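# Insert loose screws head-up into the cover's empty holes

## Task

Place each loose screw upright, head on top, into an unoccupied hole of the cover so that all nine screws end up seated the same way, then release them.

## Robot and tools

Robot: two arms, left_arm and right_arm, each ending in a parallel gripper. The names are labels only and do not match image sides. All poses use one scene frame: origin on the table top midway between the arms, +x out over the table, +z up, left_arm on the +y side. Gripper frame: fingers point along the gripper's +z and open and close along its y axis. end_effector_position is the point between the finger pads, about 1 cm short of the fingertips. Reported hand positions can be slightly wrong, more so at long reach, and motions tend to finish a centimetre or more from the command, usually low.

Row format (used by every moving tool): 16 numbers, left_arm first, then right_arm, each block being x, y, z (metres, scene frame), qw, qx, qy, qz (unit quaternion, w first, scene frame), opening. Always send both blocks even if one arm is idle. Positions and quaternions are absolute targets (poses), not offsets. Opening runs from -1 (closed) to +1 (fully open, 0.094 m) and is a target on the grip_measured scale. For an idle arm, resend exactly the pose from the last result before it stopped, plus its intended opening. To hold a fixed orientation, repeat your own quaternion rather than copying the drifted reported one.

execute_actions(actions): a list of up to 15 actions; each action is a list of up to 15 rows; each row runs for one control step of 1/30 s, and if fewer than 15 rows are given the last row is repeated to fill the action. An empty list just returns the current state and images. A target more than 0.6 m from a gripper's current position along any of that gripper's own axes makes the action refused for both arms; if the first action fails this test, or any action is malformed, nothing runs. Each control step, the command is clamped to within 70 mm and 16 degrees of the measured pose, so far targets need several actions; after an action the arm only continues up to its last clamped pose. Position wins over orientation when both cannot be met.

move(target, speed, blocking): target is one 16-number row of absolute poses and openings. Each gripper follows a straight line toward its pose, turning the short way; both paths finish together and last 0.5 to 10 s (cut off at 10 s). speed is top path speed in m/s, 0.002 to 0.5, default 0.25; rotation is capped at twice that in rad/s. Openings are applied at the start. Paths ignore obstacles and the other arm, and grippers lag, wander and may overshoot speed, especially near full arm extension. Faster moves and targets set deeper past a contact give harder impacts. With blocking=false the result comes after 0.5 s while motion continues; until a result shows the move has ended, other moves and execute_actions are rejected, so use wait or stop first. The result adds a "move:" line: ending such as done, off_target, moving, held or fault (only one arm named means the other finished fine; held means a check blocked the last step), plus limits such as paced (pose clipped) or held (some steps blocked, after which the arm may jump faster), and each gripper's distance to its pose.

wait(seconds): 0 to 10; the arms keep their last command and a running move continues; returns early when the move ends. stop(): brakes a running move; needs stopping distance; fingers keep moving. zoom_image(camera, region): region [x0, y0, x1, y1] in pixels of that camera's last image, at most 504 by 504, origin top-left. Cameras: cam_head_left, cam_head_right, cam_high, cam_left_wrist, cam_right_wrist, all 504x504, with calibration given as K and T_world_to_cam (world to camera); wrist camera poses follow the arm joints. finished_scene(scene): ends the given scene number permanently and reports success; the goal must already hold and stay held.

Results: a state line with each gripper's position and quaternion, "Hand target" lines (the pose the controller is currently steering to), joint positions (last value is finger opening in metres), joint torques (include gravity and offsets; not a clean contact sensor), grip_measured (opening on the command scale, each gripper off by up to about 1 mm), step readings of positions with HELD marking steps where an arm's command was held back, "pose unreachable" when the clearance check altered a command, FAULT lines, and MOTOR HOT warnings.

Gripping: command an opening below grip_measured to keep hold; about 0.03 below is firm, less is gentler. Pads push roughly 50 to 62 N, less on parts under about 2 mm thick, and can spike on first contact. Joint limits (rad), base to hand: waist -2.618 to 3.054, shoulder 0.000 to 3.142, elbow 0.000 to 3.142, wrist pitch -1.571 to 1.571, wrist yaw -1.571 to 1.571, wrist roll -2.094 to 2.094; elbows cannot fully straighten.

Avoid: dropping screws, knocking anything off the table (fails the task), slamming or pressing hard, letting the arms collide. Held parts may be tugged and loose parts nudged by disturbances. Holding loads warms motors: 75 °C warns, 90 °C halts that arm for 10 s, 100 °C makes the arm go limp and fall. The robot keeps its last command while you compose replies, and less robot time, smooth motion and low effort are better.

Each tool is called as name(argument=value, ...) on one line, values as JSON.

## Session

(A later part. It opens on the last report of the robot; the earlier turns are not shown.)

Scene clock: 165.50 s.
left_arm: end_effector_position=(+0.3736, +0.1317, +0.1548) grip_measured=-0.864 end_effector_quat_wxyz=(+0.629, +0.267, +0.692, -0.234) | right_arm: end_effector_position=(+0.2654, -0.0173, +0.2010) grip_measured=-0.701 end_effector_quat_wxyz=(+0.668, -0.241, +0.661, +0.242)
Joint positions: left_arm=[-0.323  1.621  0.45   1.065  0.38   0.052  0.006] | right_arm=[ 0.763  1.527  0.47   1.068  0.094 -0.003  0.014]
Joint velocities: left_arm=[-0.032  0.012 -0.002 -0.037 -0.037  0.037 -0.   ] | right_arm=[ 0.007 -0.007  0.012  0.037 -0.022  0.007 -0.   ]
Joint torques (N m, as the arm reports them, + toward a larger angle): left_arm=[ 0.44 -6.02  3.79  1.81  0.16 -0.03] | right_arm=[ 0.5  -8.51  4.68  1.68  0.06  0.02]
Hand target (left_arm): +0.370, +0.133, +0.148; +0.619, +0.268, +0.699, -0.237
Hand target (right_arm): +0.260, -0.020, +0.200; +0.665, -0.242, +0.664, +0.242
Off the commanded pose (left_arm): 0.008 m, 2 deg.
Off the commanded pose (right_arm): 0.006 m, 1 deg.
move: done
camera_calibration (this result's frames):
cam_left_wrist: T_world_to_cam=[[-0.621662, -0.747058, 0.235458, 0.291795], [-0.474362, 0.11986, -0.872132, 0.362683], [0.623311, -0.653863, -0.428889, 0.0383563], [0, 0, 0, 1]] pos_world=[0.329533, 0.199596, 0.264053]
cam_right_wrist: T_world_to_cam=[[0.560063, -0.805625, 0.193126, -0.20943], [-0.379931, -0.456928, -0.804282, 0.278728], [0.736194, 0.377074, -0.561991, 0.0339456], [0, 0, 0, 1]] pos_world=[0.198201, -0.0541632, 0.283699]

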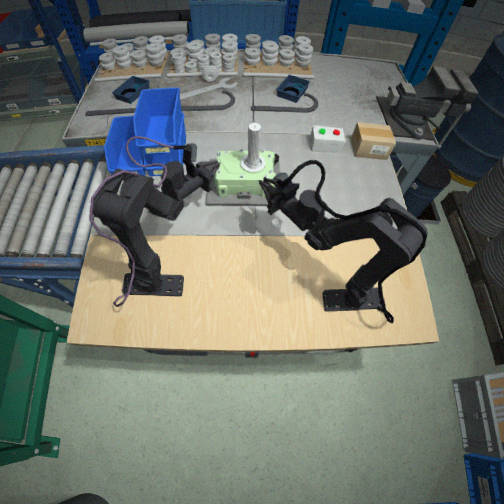

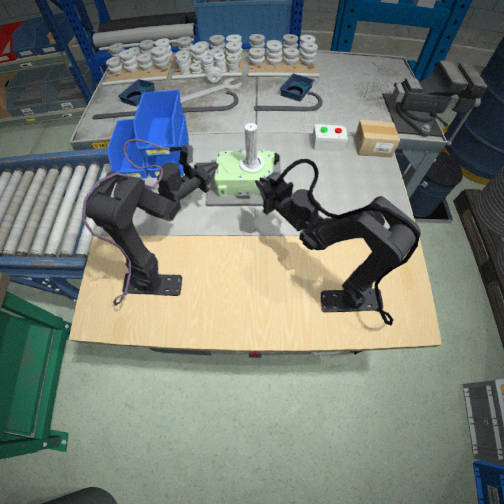

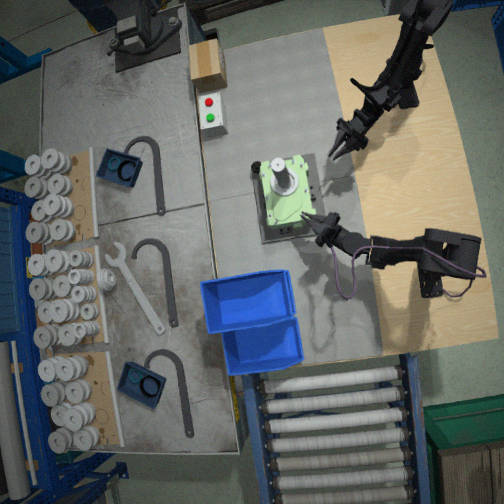

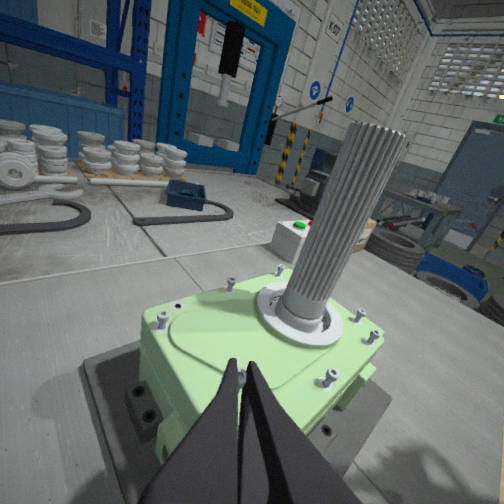

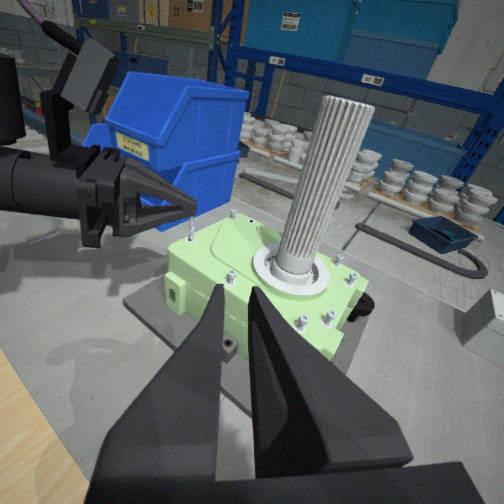

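move(target=[0.371,0.138,0.143,0.6186,0.2684,0.6993,-0.2375,-1,0.26,-0.02,0.2,0.6645,-0.2418,0.6645,0.2418,-0.7], speed=0.003)

zoom_image(camera="cam_right_wrist", region=[140,170,250,280])

Scene clock: 170.40 s.
left_arm: end_effector_position=(+0.3738, +0.1339, +0.1550) grip_measured=-0.864 end_effector_quat_wxyz=(+0.628, +0.268, +0.691, -0.237) | right_arm: end_effector_position=(+0.2654, -0.0173, +0.2011) grip_measured=-0.701 end_effector_quat_wxyz=(+0.668, -0.241, +0.661, +0.242)
Joint positions: left_arm=[-0.31   1.621  0.45   1.065  0.401  0.052  0.006] | right_arm=[ 0.763  1.527  0.47   1.069  0.094 -0.003  0.014]
Joint velocities: left_arm=[ 0.002 -0.002  0.017 -0.022 -0.051 -0.007 -0.   ] | right_arm=[-0.012  0.012  0.002 -0.051 -0.066 -0.037 -0.001]
Joint torques (N m, as the arm reports them, + toward a larger angle): left_arm=[ 1.03 -4.52  3.12  2.09  0.16  0.  ] | right_arm=[ 0.51 -8.5   4.68  1.68  0.05  0.02]
Hand target (left_arm): +0.371, +0.138, +0.143; +0.618, +0.268, +0.699, -0.238
Hand target (right_arm): +0.260, -0.020, +0.200; +0.665, -0.242, +0.664, +0.242
Off the commanded pose (left_arm): 0.013 m, 1 deg.
Off the commanded pose (right_arm): 0.006 m, 1 deg.
move: off_target (left_arm)
camera_calibration (this result's frames):
cam_left_wrist: T_world_to_cam=[[-0.626806, -0.742125, 0.237412, 0.294448], [-0.474118, 0.121471, -0.872042, 0.362336], [0.618325, -0.659162, -0.427994, 0.0421137], [0, 0, 0, 1]] pos_world=[0.330313, 0.202264, 0.264091]
cam_right_wrist: T_world_to_cam=[[0.560011, -0.805678, 0.193057, -0.209422], [-0.379716, -0.45671, -0.804507, 0.278796], [0.736345, 0.377226, -0.561691, 0.0339018], [0, 0, 0, 1]] pos_world=[0.198178, -0.0541863, 0.283766]

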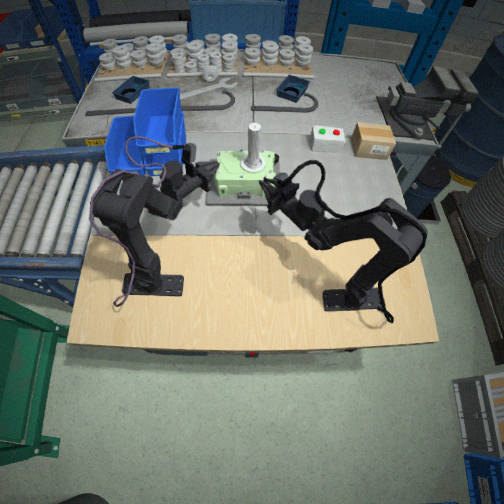

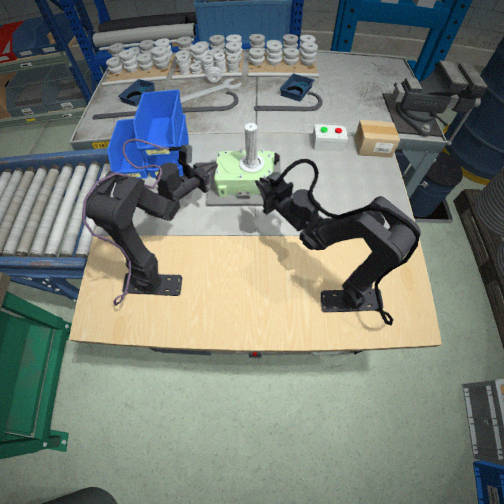

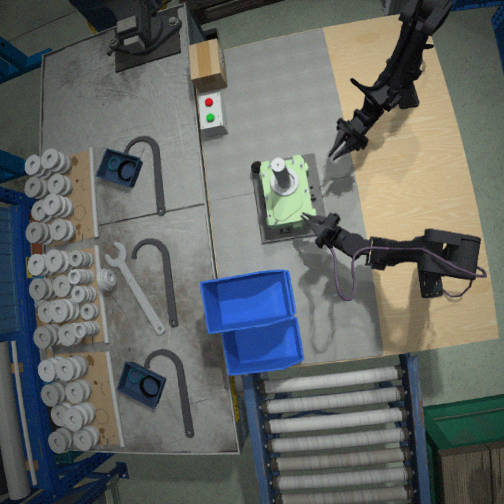

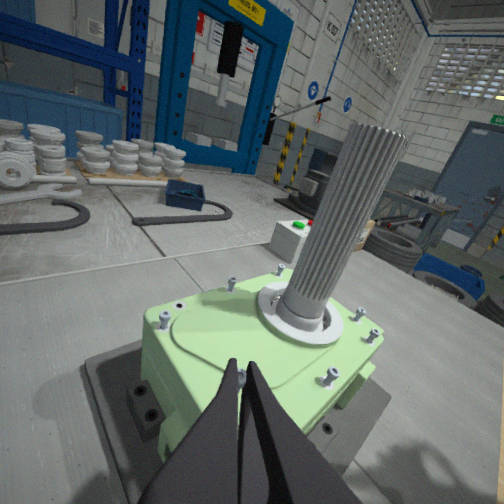

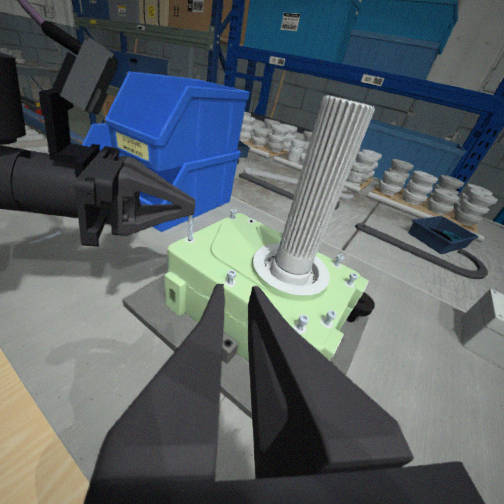

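Region (140, 170, 250, 280) of cam_right_wrist's 504x504 image, scaled by 4.582, with more detail than that image has.

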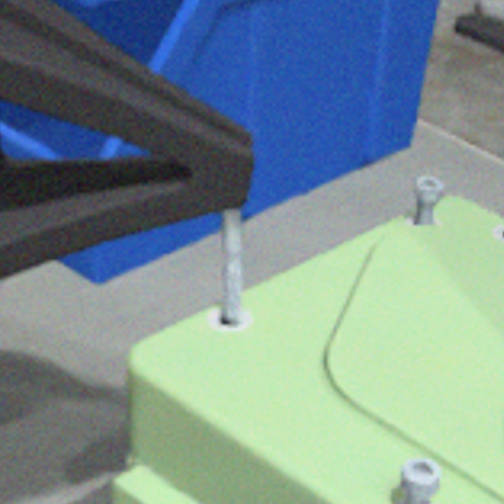

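Centered. Push down.

move(target=[0.370,0.136,0.136,0.6186,0.2684,0.6993,-0.2375,-1,0.26,-0.02,0.2,0.6645,-0.2418,0.6645,0.2418,-0.7], speed=0.004)

zoom_image(camera="cam_right_wrist", region=[140,170,250,280])

Scene clock: 175.60 s.
left_arm: end_effector_position=(+0.3741, +0.1337, +0.1544) grip_measured=-0.864 end_effector_quat_wxyz=(+0.637, +0.269, +0.682, -0.237) | right_arm: end_effector_position=(+0.2654, -0.0173, +0.2010) grip_measured=-0.701 end_effector_quat_wxyz=(+0.668, -0.241, +0.661, +0.242)
Joint positions: left_arm=[-0.31   1.652  0.441  1.129  0.401  0.052  0.006] | right_arm=[ 0.763  1.527  0.47   1.068  0.094 -0.003  0.014]
Joint velocities: left_arm=[ 0.017 -0.017 -0.012 -0.022 -0.051 -0.037  0.001] | right_arm=[-0.012 -0.007  0.007 -0.022 -0.007 -0.037 -0.001]
Joint torques (N m, as the arm reports them, + toward a larger angle): left_arm=[ 0.31 -4.39  2.84  1.88  0.05 -0.01] | right_arm=[ 0.49 -8.52  4.69  1.68  0.06  0.03]
Hand target (left_arm): +0.370, +0.136, +0.136; +0.619, +0.268, +0.699, -0.238
Hand target (right_arm): +0.260, -0.020, +0.200; +0.665, -0.242, +0.664, +0.242
Off the commanded pose (left_arm): 0.019 m, 3 deg.
Off the commanded pose (right_arm): 0.006 m, 1 deg.
move: off_target (left_arm)
camera_calibration (this result's frames):
cam_left_wrist: T_world_to_cam=[[-0.632554, -0.740014, 0.228593, 0.297864], [-0.453477, 0.114595, -0.88387, 0.357039], [0.627881, -0.662757, -0.408066, 0.0354276], [0, 0, 0, 1]] pos_world=[0.32808, 0.202989, 0.261944]
cam_right_wrist: T_world_to_cam=[[0.560063, -0.805625, 0.193126, -0.20943], [-0.379931, -0.456928, -0.804282, 0.278728], [0.736194, 0.377074, -0.561991, 0.0339456], [0, 0, 0, 1]] pos_world=[0.198201, -0.0541632, 0.283699]

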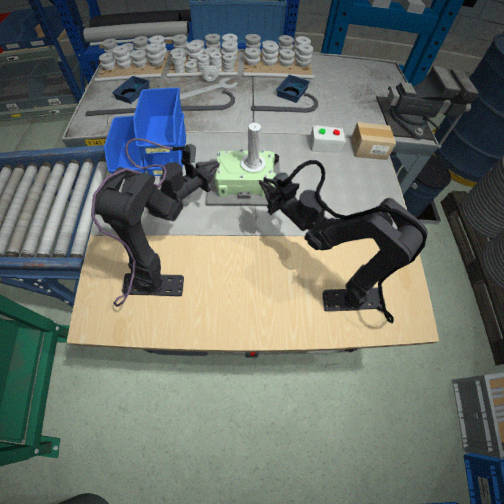

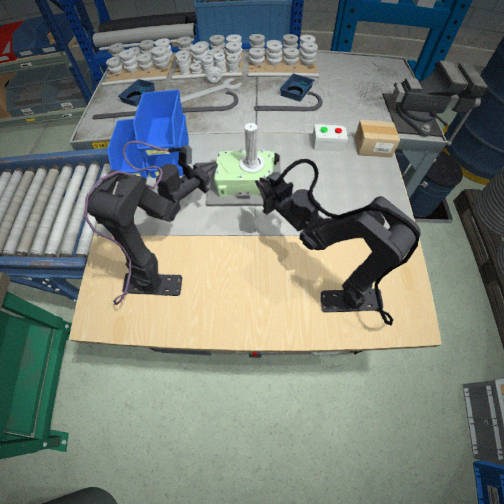

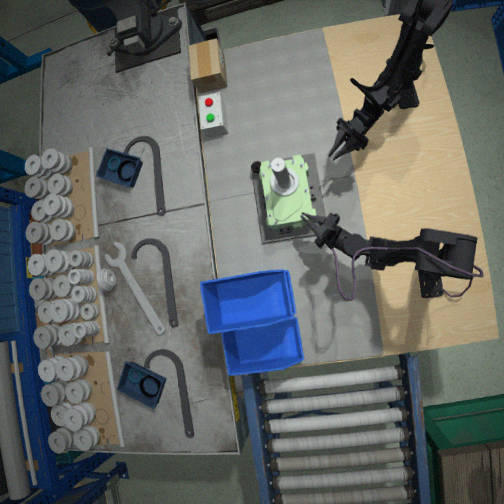

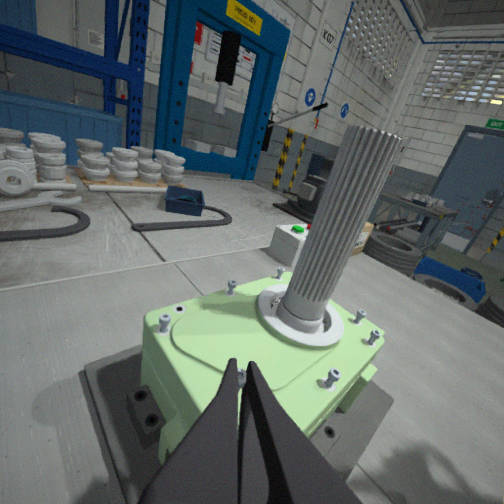

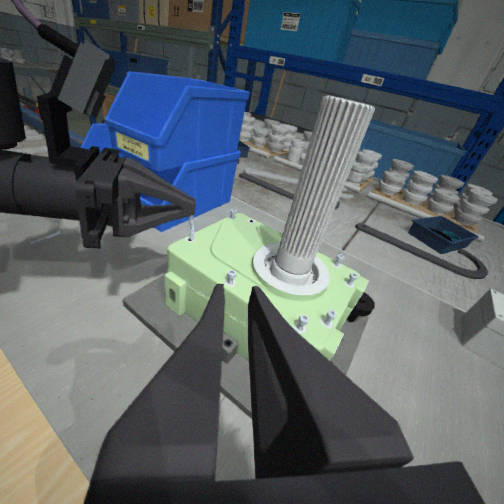

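Region (140, 170, 250, 280) of cam_right_wrist's 504x504 image, scaled by 4.582, with more detail than that image has.

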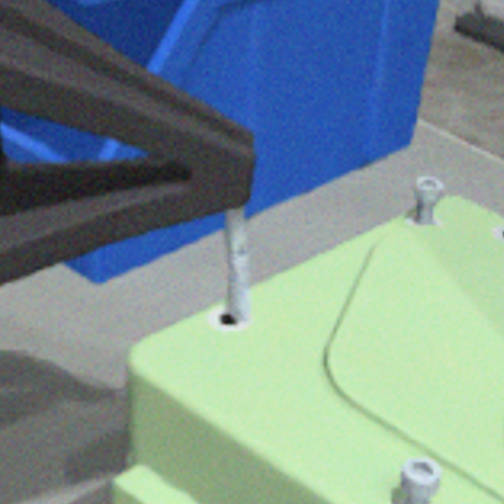

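Retract while pressing.

move(target=[0.363,0.138,0.14,0.6186,0.2684,0.6993,-0.2375,-1,0.26,-0.02,0.2,0.6645,-0.2418,0.6645,0.2418,-0.7], speed=0.004)

zoom_image(camera="cam_right_wrist", region=[140,170,250,280])

Scene clock: 182.27 s.
left_arm: end_effector_position=(+0.3700, +0.1351, +0.1536) grip_measured=-0.864 end_effector_quat_wxyz=(+0.639, +0.269, +0.681, -0.237) | right_arm: end_effector_position=(+0.2654, -0.0173, +0.2010) grip_measured=-0.701 end_effector_quat_wxyz=(+0.668, -0.241, +0.661, +0.242)
Joint positions: left_arm=[-0.31   1.646  0.421  1.148  0.401  0.052  0.006] | right_arm=[ 0.763  1.527  0.47   1.068  0.094 -0.003  0.014]
Joint velocities: left_arm=[-0.012 -0.002  0.022  0.007 -0.037  0.007 -0.002] | right_arm=[ 0.002 -0.012 -0.002 -0.081 -0.037  0.037  0.   ]
Joint torques (N m, as the arm reports them, + toward a larger angle): left_arm=[ 0.19 -6.88  2.55  1.5   0.04 -0.01] | right_arm=[ 0.5  -8.51  4.68  1.66  0.06  0.03]
Hand target (left_arm): +0.363, +0.138, +0.140; +0.619, +0.268, +0.699, -0.238
Hand target (right_arm): +0.260, -0.020, +0.200; +0.665, -0.242, +0.664, +0.242
Off the commanded pose (left_arm): 0.016 m, 3 deg.
Off the commanded pose (right_arm): 0.006 m, 1 deg.
move: off_target (left_arm)
camera_calibration (this result's frames):
cam_left_wrist: T_world_to_cam=[[-0.633623, -0.73965, 0.226805, 0.297098], [-0.449322, 0.113179, -0.886172, 0.353337], [0.629787, -0.663407, -0.404054, 0.0373891], [0, 0, 0, 1]] pos_world=[0.323463, 0.204562, 0.260842]
cam_right_wrist: T_world_to_cam=[[0.560063, -0.805625, 0.193126, -0.20943], [-0.379931, -0.456928, -0.804282, 0.278728], [0.736194, 0.377074, -0.561991, 0.0339456], [0, 0, 0, 1]] pos_world=[0.198201, -0.0541632, 0.283699]

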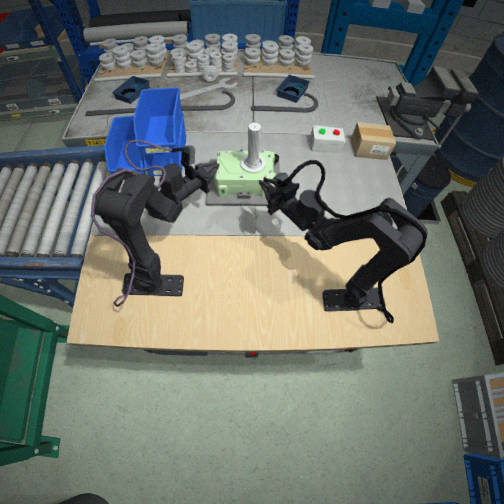

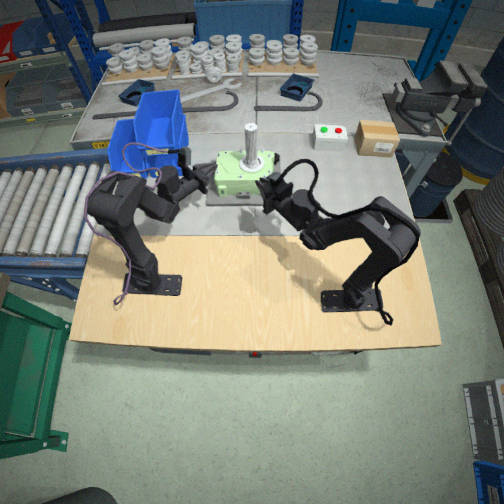

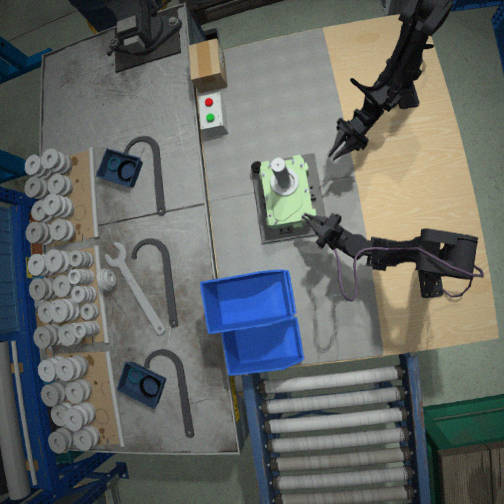

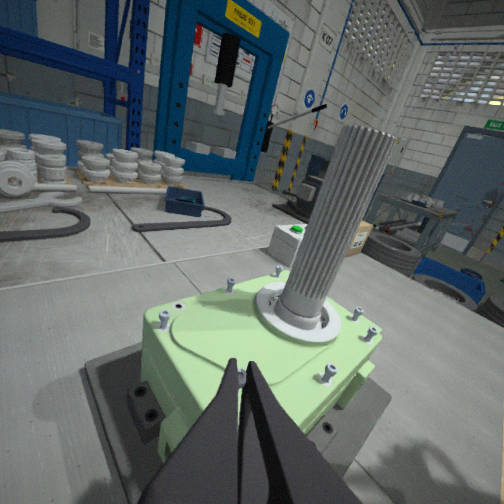

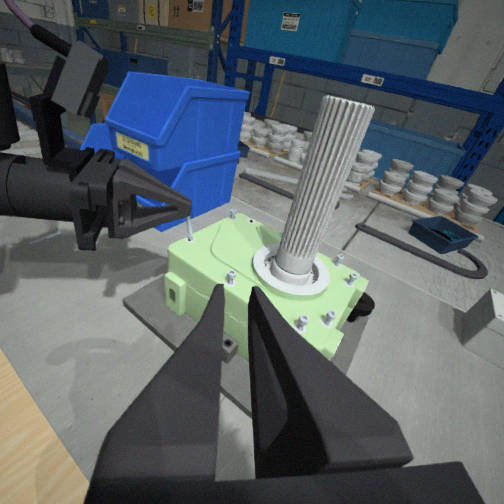

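Region (140, 170, 250, 280) of cam_right_wrist's 504x504 image, scaled by 4.582, with more detail than that image has.

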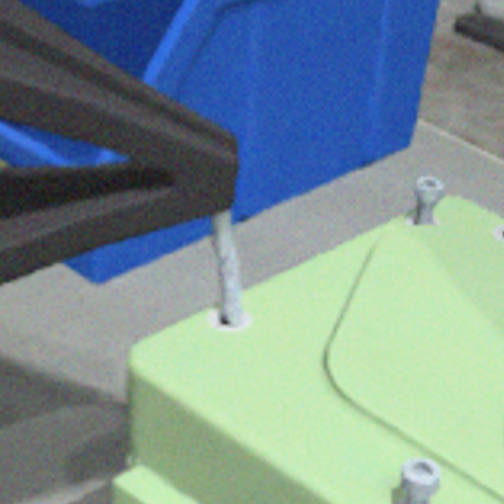

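move(target=[0.360,0.139,0.14,0.6186,0.2684,0.6993,-0.2375,-1,0.26,-0.02,0.2,0.6645,-0.2418,0.6645,0.2418,-0.7], speed=0.004)

zoom_image(camera="cam_right_wrist", region=[140,170,250,280])

Scene clock: 189.60 s.
left_arm: end_effector_position=(+0.3673, +0.1363, +0.1533) grip_measured=-0.864 end_effector_quat_wxyz=(+0.639, +0.268, +0.681, -0.236) | right_arm: end_effector_position=(+0.2654, -0.0173, +0.2011) grip_measured=-0.701 end_effector_quat_wxyz=(+0.668, -0.241, +0.661, +0.242)
Joint positions: left_arm=[-0.31   1.636  0.409  1.149  0.4    0.052  0.006] | right_arm=[ 0.763  1.527  0.47   1.069  0.094 -0.003  0.014]
Joint velocities: left_arm=[-0.012  0.012  0.007  0.007  0.007 -0.066 -0.   ] | right_arm=[ 0.007 -0.012 -0.012 -0.007  0.007 -0.037 -0.001]
Joint torques (N m, as the arm reports them, + toward a larger angle): left_arm=[ 0.18 -6.87  2.49  1.5   0.05 -0.02] | right_arm=[ 0.5  -8.5   4.65  1.65  0.06  0.02]
Hand target (left_arm): +0.360, +0.139, +0.140; +0.619, +0.268, +0.699, -0.238
Hand target (right_arm): +0.260, -0.020, +0.200; +0.665, -0.242, +0.664, +0.242
Off the commanded pose (left_arm): 0.015 m, 3 deg.
Off the commanded pose (right_arm): 0.006 m, 1 deg.
move: off_target (left_arm)
camera_calibration (this result's frames):
cam_left_wrist: T_world_to_cam=[[-0.632259, -0.740722, 0.227111, 0.295946], [-0.45042, 0.11292, -0.885647, 0.352036], [0.630373, -0.662254, -0.405031, 0.0395012], [0, 0, 0, 1]] pos_world=[0.320778, 0.205622, 0.260566]
cam_right_wrist: T_world_to_cam=[[0.560011, -0.805678, 0.193057, -0.209422], [-0.379716, -0.45671, -0.804507, 0.278796], [0.736345, 0.377226, -0.561691, 0.0339018], [0, 0, 0, 1]] pos_world=[0.198178, -0.0541863, 0.283766]

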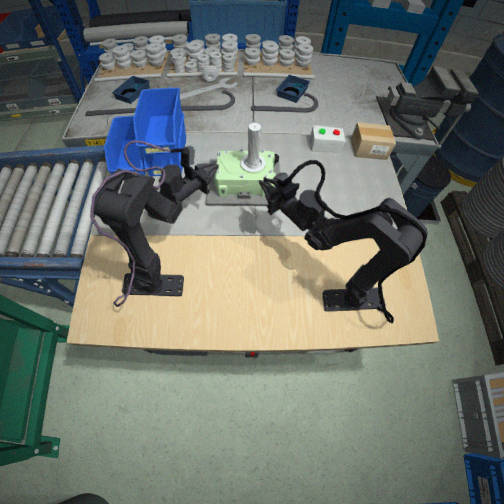

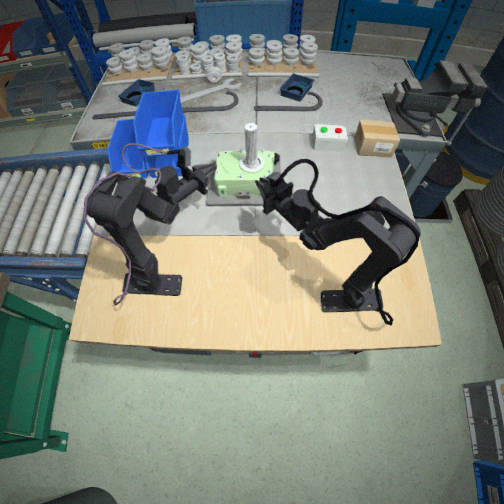

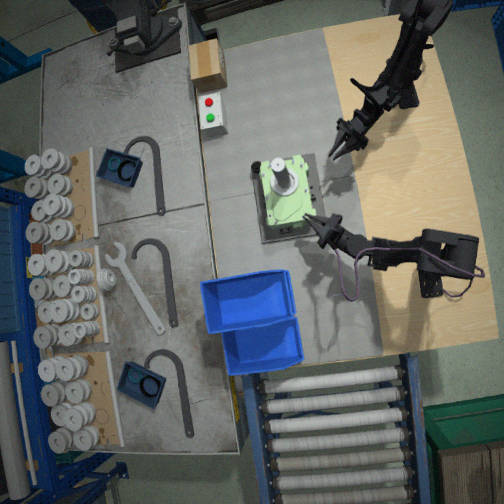

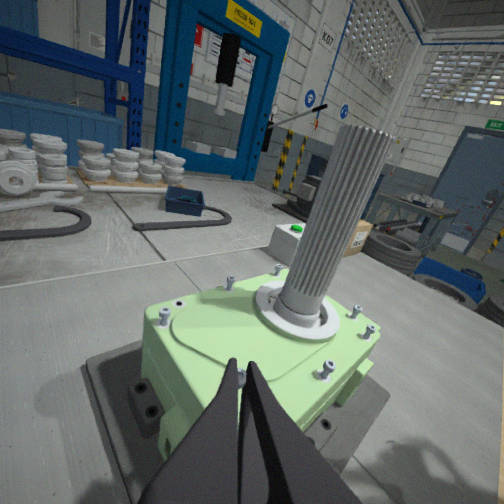

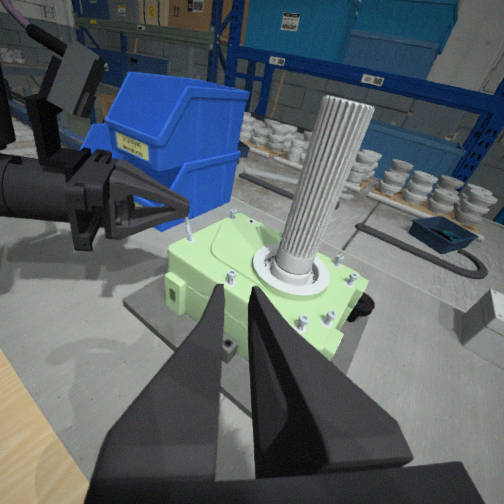

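Region (140, 170, 250, 280) of cam_right_wrist's 504x504 image, scaled by 4.582, with more detail than that image has.

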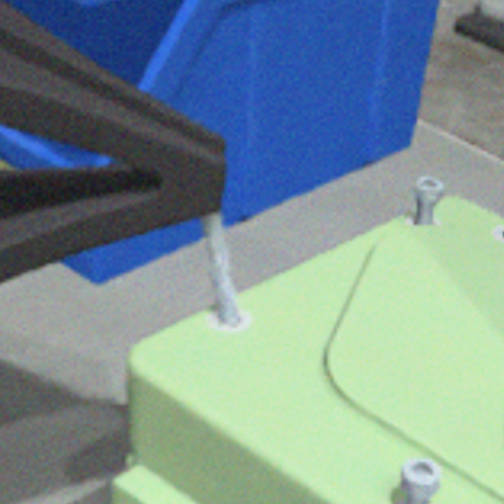

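move(target=[0.378,0.137,0.14,0.6186,0.2684,0.6993,-0.2375,-1,0.26,-0.02,0.2,0.6645,-0.2418,0.6645,0.2418,-0.7], speed=0.004)

zoom_image(camera="cam_right_wrist", region=[140,170,250,280])

Scene clock: 196.77 s.
left_arm: end_effector_position=(+0.3712, +0.1344, +0.1542) grip_measured=-0.864 end_effector_quat_wxyz=(+0.639, +0.271, +0.679, -0.240) | right_arm: end_effector_position=(+0.2654, -0.0173, +0.2010) grip_measured=-0.701 end_effector_quat_wxyz=(+0.668, -0.241, +0.661, +0.242)
Joint positions: left_arm=[-0.306  1.652  0.429  1.148  0.414  0.052  0.006] | right_arm=[ 0.763  1.527  0.47   1.068  0.094 -0.003  0.014]
Joint velocities: left_arm=[-0.002 -0.022 -0.007 -0.051 -0.022 -0.007 -0.   ] | right_arm=[-0.012 -0.012  0.002  0.007  0.007 -0.066  0.002]
Joint torques (N m, as the arm reports them, + toward a larger angle): left_arm=[ 1.12 -4.13  5.96  1.41  0.06  0.  ] | right_arm=[ 0.5  -8.52  4.68  1.67  0.06  0.02]
Hand target (left_arm): +0.377, +0.137, +0.140; +0.619, +0.268, +0.699, -0.238
Hand target (right_arm): +0.260, -0.020, +0.200; +0.665, -0.242, +0.664, +0.242
Off the commanded pose (left_arm): 0.016 m, 3 deg.
Off the commanded pose (right_arm): 0.006 m, 1 deg.
move: off_target (left_arm)
camera_calibration (this result's frames):
cam_left_wrist: T_world_to_cam=[[-0.640312, -0.733756, 0.22716, 0.298855], [-0.447329, 0.115809, -0.88684, 0.353492], [0.624417, -0.66947, -0.402385, 0.0389019], [0, 0, 0, 1]] pos_world=[0.325197, 0.204393, 0.261256]
cam_right_wrist: T_world_to_cam=[[0.560063, -0.805625, 0.193126, -0.20943], [-0.379931, -0.456928, -0.804282, 0.278728], [0.736194, 0.377074, -0.561991, 0.0339456], [0, 0, 0, 1]] pos_world=[0.198201, -0.0541632, 0.283699]

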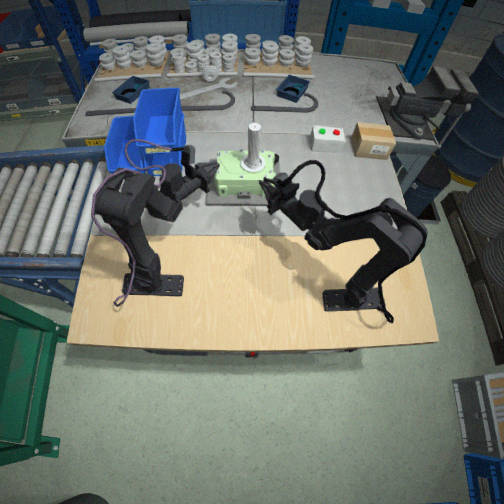

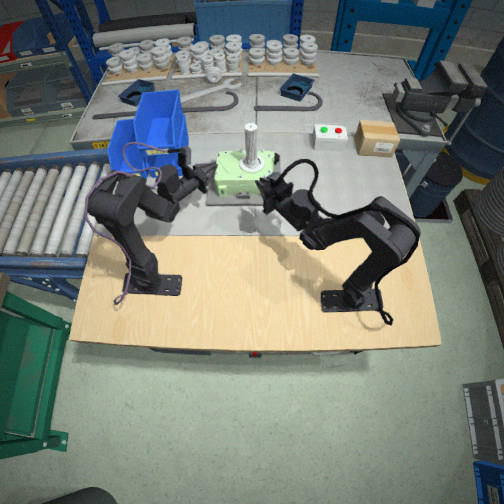

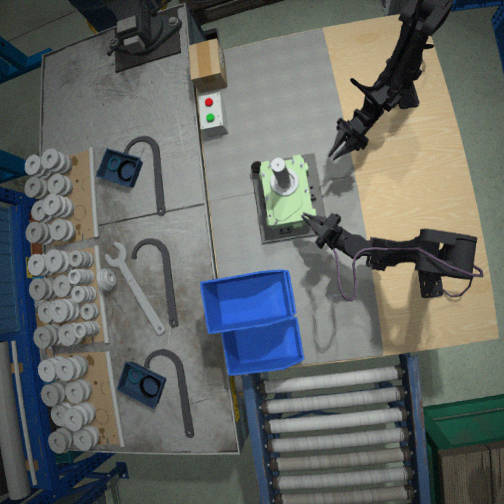

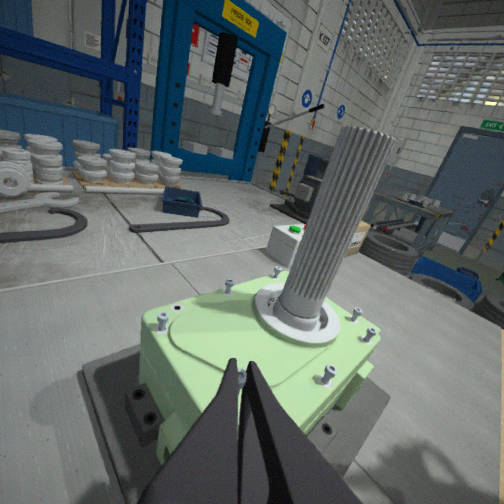

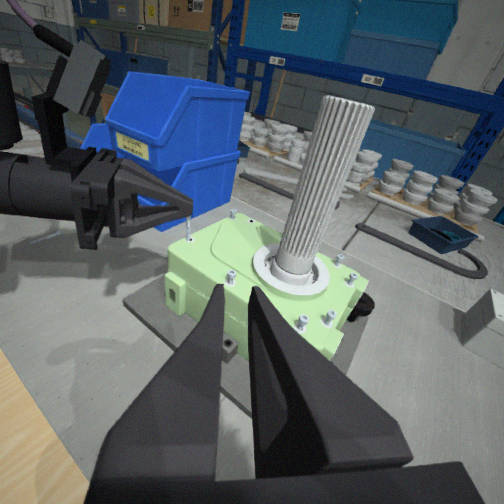

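Region (140, 170, 250, 280) of cam_right_wrist's 504x504 image, scaled by 4.582, with more detail than that image has.

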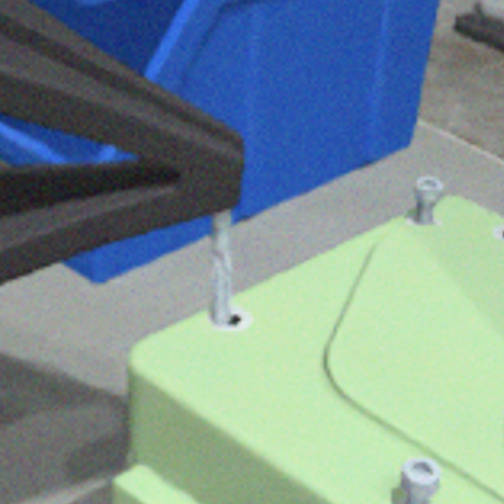

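Continue forward.

move(target=[0.382,0.134,0.142,0.6186,0.2684,0.6993,-0.2375,-1,0.26,-0.02,0.2,0.6645,-0.2418,0.6645,0.2418,-0.7], speed=0.004)

zoom_image(camera="cam_right_wrist", region=[140,170,250,280])

Scene clock: 204.33 s.
left_arm: end_effector_position=(+0.3757, +0.1329, +0.1542) grip_measured=-0.864 end_effector_quat_wxyz=(+0.635, +0.271, +0.682, -0.240) | right_arm: end_effector_position=(+0.2654, -0.0173, +0.2010) grip_measured=-0.701 end_effector_quat_wxyz=(+0.668, -0.241, +0.661, +0.242)
Joint positions: left_arm=[-0.306  1.657  0.451  1.12   0.414  0.052  0.006] | right_arm=[ 0.763  1.527  0.47   1.068  0.094 -0.003  0.014]
Joint velocities: left_arm=[-0.002 -0.012 -0.017  0.007  0.022  0.007 -0.002] | right_arm=[-0.027 -0.012 -0.002  0.037 -0.066 -0.081 -0.   ]
Joint torques (N m, as the arm reports them, + toward a larger angle): left_arm=[ 0.6  -4.13  5.97  1.52 -0.02  0.  ] | right_arm=[ 0.51 -8.54  4.66  1.68  0.06  0.03]
Hand target (left_arm): +0.381, +0.134, +0.142; +0.619, +0.268, +0.699, -0.237
Hand target (right_arm): +0.260, -0.020, +0.200; +0.665, -0.242, +0.664, +0.242
Off the commanded pose (left_arm): 0.014 m, 3 deg.
Off the commanded pose (right_arm): 0.006 m, 1 deg.
move: off_target (left_arm)
camera_calibration (this result's frames):
cam_left_wrist: T_world_to_cam=[[-0.638075, -0.734507, 0.230995, 0.29931], [-0.455965, 0.118708, -0.882045, 0.357793], [0.620448, -0.668137, -0.410655, 0.0376416], [0, 0, 0, 1]] pos_world=[0.330769, 0.202522, 0.261908]
cam_right_wrist: T_world_to_cam=[[0.560063, -0.805625, 0.193126, -0.20943], [-0.379931, -0.456928, -0.804282, 0.278728], [0.736194, 0.377074, -0.561991, 0.0339456], [0, 0, 0, 1]] pos_world=[0.198201, -0.0541632, 0.283699]

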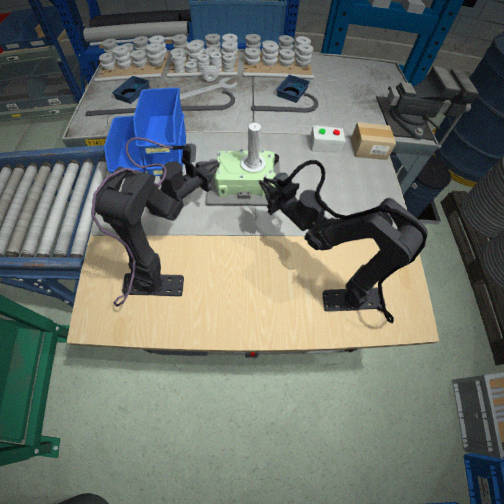

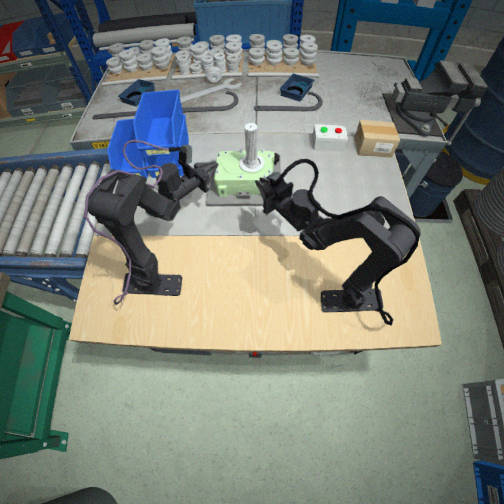

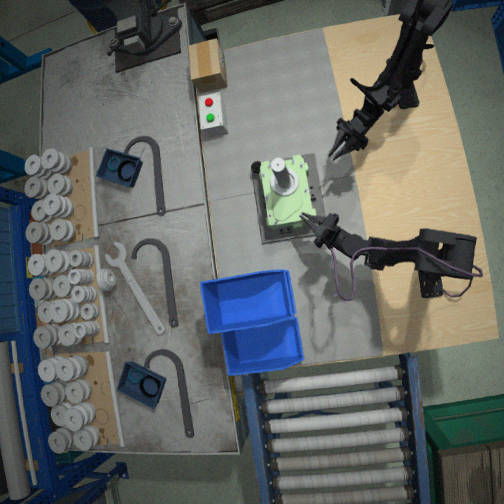

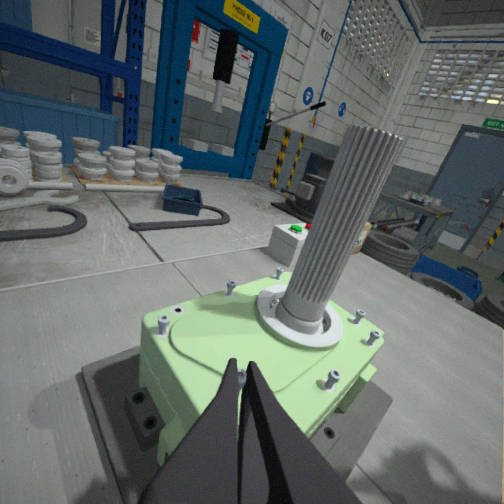

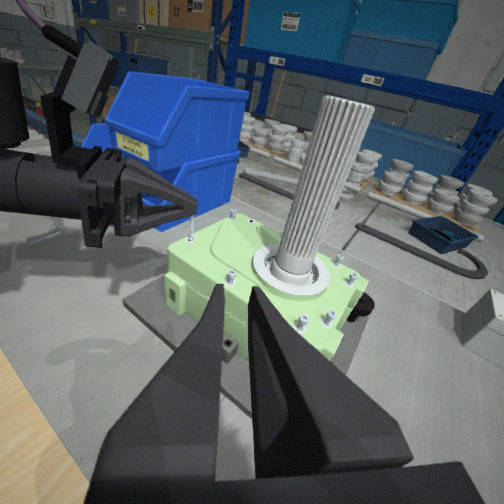

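Region (140, 170, 250, 280) of cam_right_wrist's 504x504 image, scaled by 4.582, with more detail than that image has.

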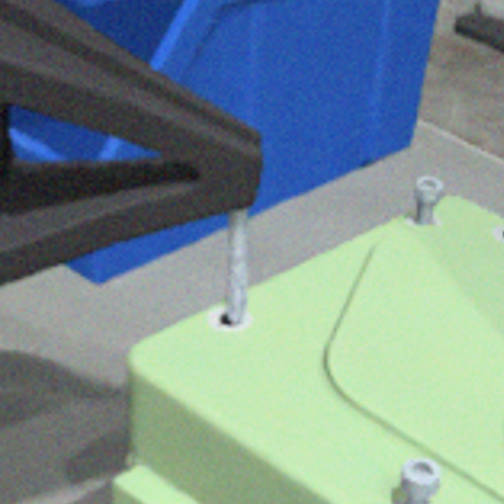

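move(target=[0.368,0.136,0.132,0.5875,0.2785,0.7255,-0.2255,-1,0.26,-0.02,0.2,0.6645,-0.2418,0.6645,0.2418,-0.7], speed=0.01)

zoom_image(camera="cam_right_wrist", region=[140,170,250,280])

Scene clock: 211.37 s.
left_arm: end_effector_position=(+0.3720, +0.1351, +0.1533) grip_measured=-0.864 end_effector_quat_wxyz=(+0.622, +0.277, +0.695, -0.231) | right_arm: end_effector_position=(+0.2654, -0.0173, +0.2011) grip_measured=-0.701 end_effector_quat_wxyz=(+0.668, -0.241, +0.661, +0.242)
Joint positions: left_arm=[-0.306  1.599  0.451  1.017  0.409  0.076  0.006] | right_arm=[ 0.763  1.527  0.47   1.069  0.094 -0.003  0.014]
Joint velocities: left_arm=[-0.017 -0.012  0.002 -0.022  0.022  0.022 -0.   ] | right_arm=[ 0.007 -0.012 -0.017  0.022 -0.037  0.007  0.001]
Joint torques (N m, as the arm reports them, + toward a larger angle): left_arm=[-0.55 -6.17  4.26  1.01 -0.15  0.09] | right_arm=[ 0.53 -8.51  4.64  1.68  0.06  0.02]
Hand target (left_arm): +0.367, +0.136, +0.132; +0.589, +0.279, +0.724, -0.226
Hand target (right_arm): +0.260, -0.020, +0.200; +0.665, -0.242, +0.664, +0.242
Off the commanded pose (left_arm): 0.022 m, 5 deg.
Off the commanded pose (right_arm): 0.006 m, 1 deg.
move: off_target (left_arm)
camera_calibration (this result's frames):
cam_left_wrist: T_world_to_cam=[[-0.629627, -0.74402, 0.223614, 0.29805], [-0.479466, 0.145657, -0.865388, 0.357575], [0.611296, -0.652087, -0.448442, 0.0481225], [0, 0, 0, 1]] pos_world=[0.329688, 0.201052, 0.264373]
cam_right_wrist: T_world_to_cam=[[0.560011, -0.805678, 0.193057, -0.209422], [-0.379716, -0.45671, -0.804507, 0.278796], [0.736345, 0.377226, -0.561691, 0.0339018], [0, 0, 0, 1]] pos_world=[0.198178, -0.0541863, 0.283766]

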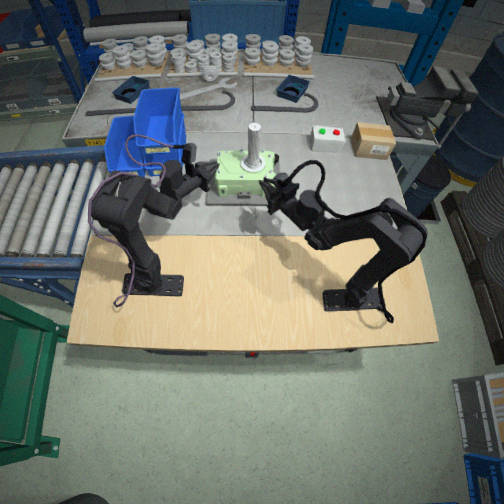

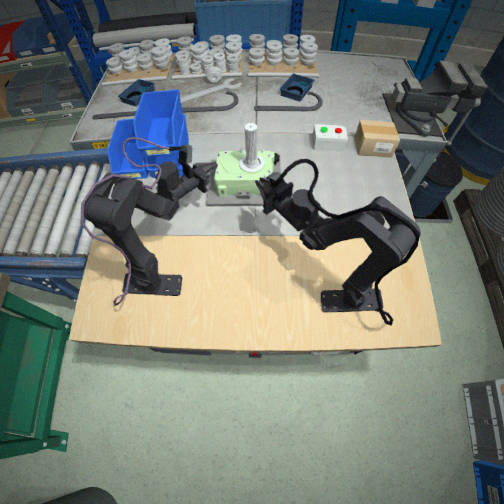

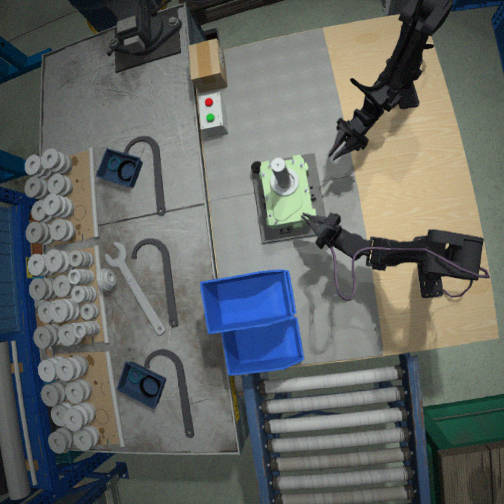

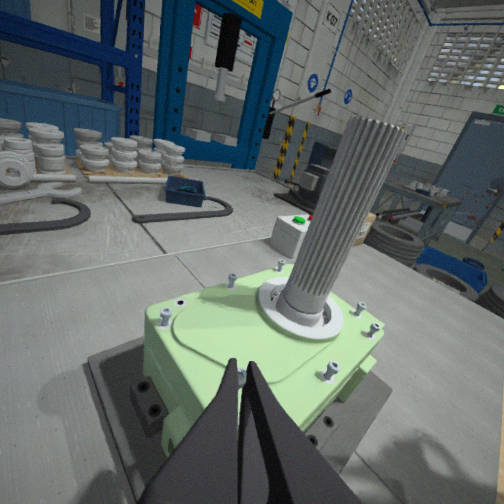

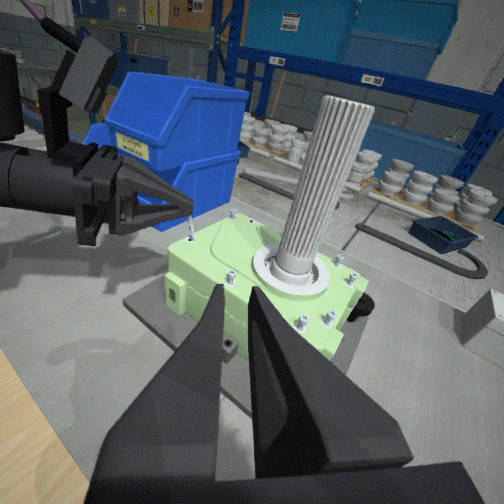

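Region (140, 170, 250, 280) of cam_right_wrist's 504x504 image, scaled by 4.582, with more detail than that image has.

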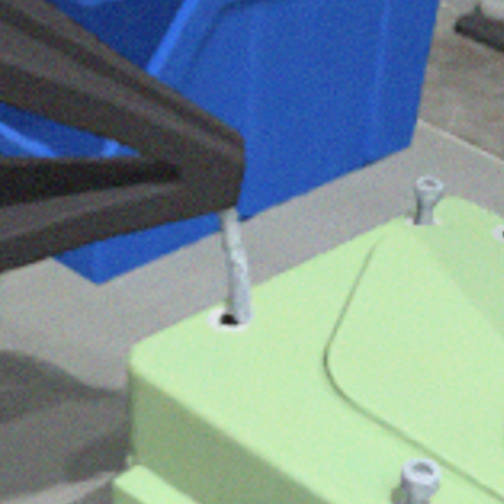

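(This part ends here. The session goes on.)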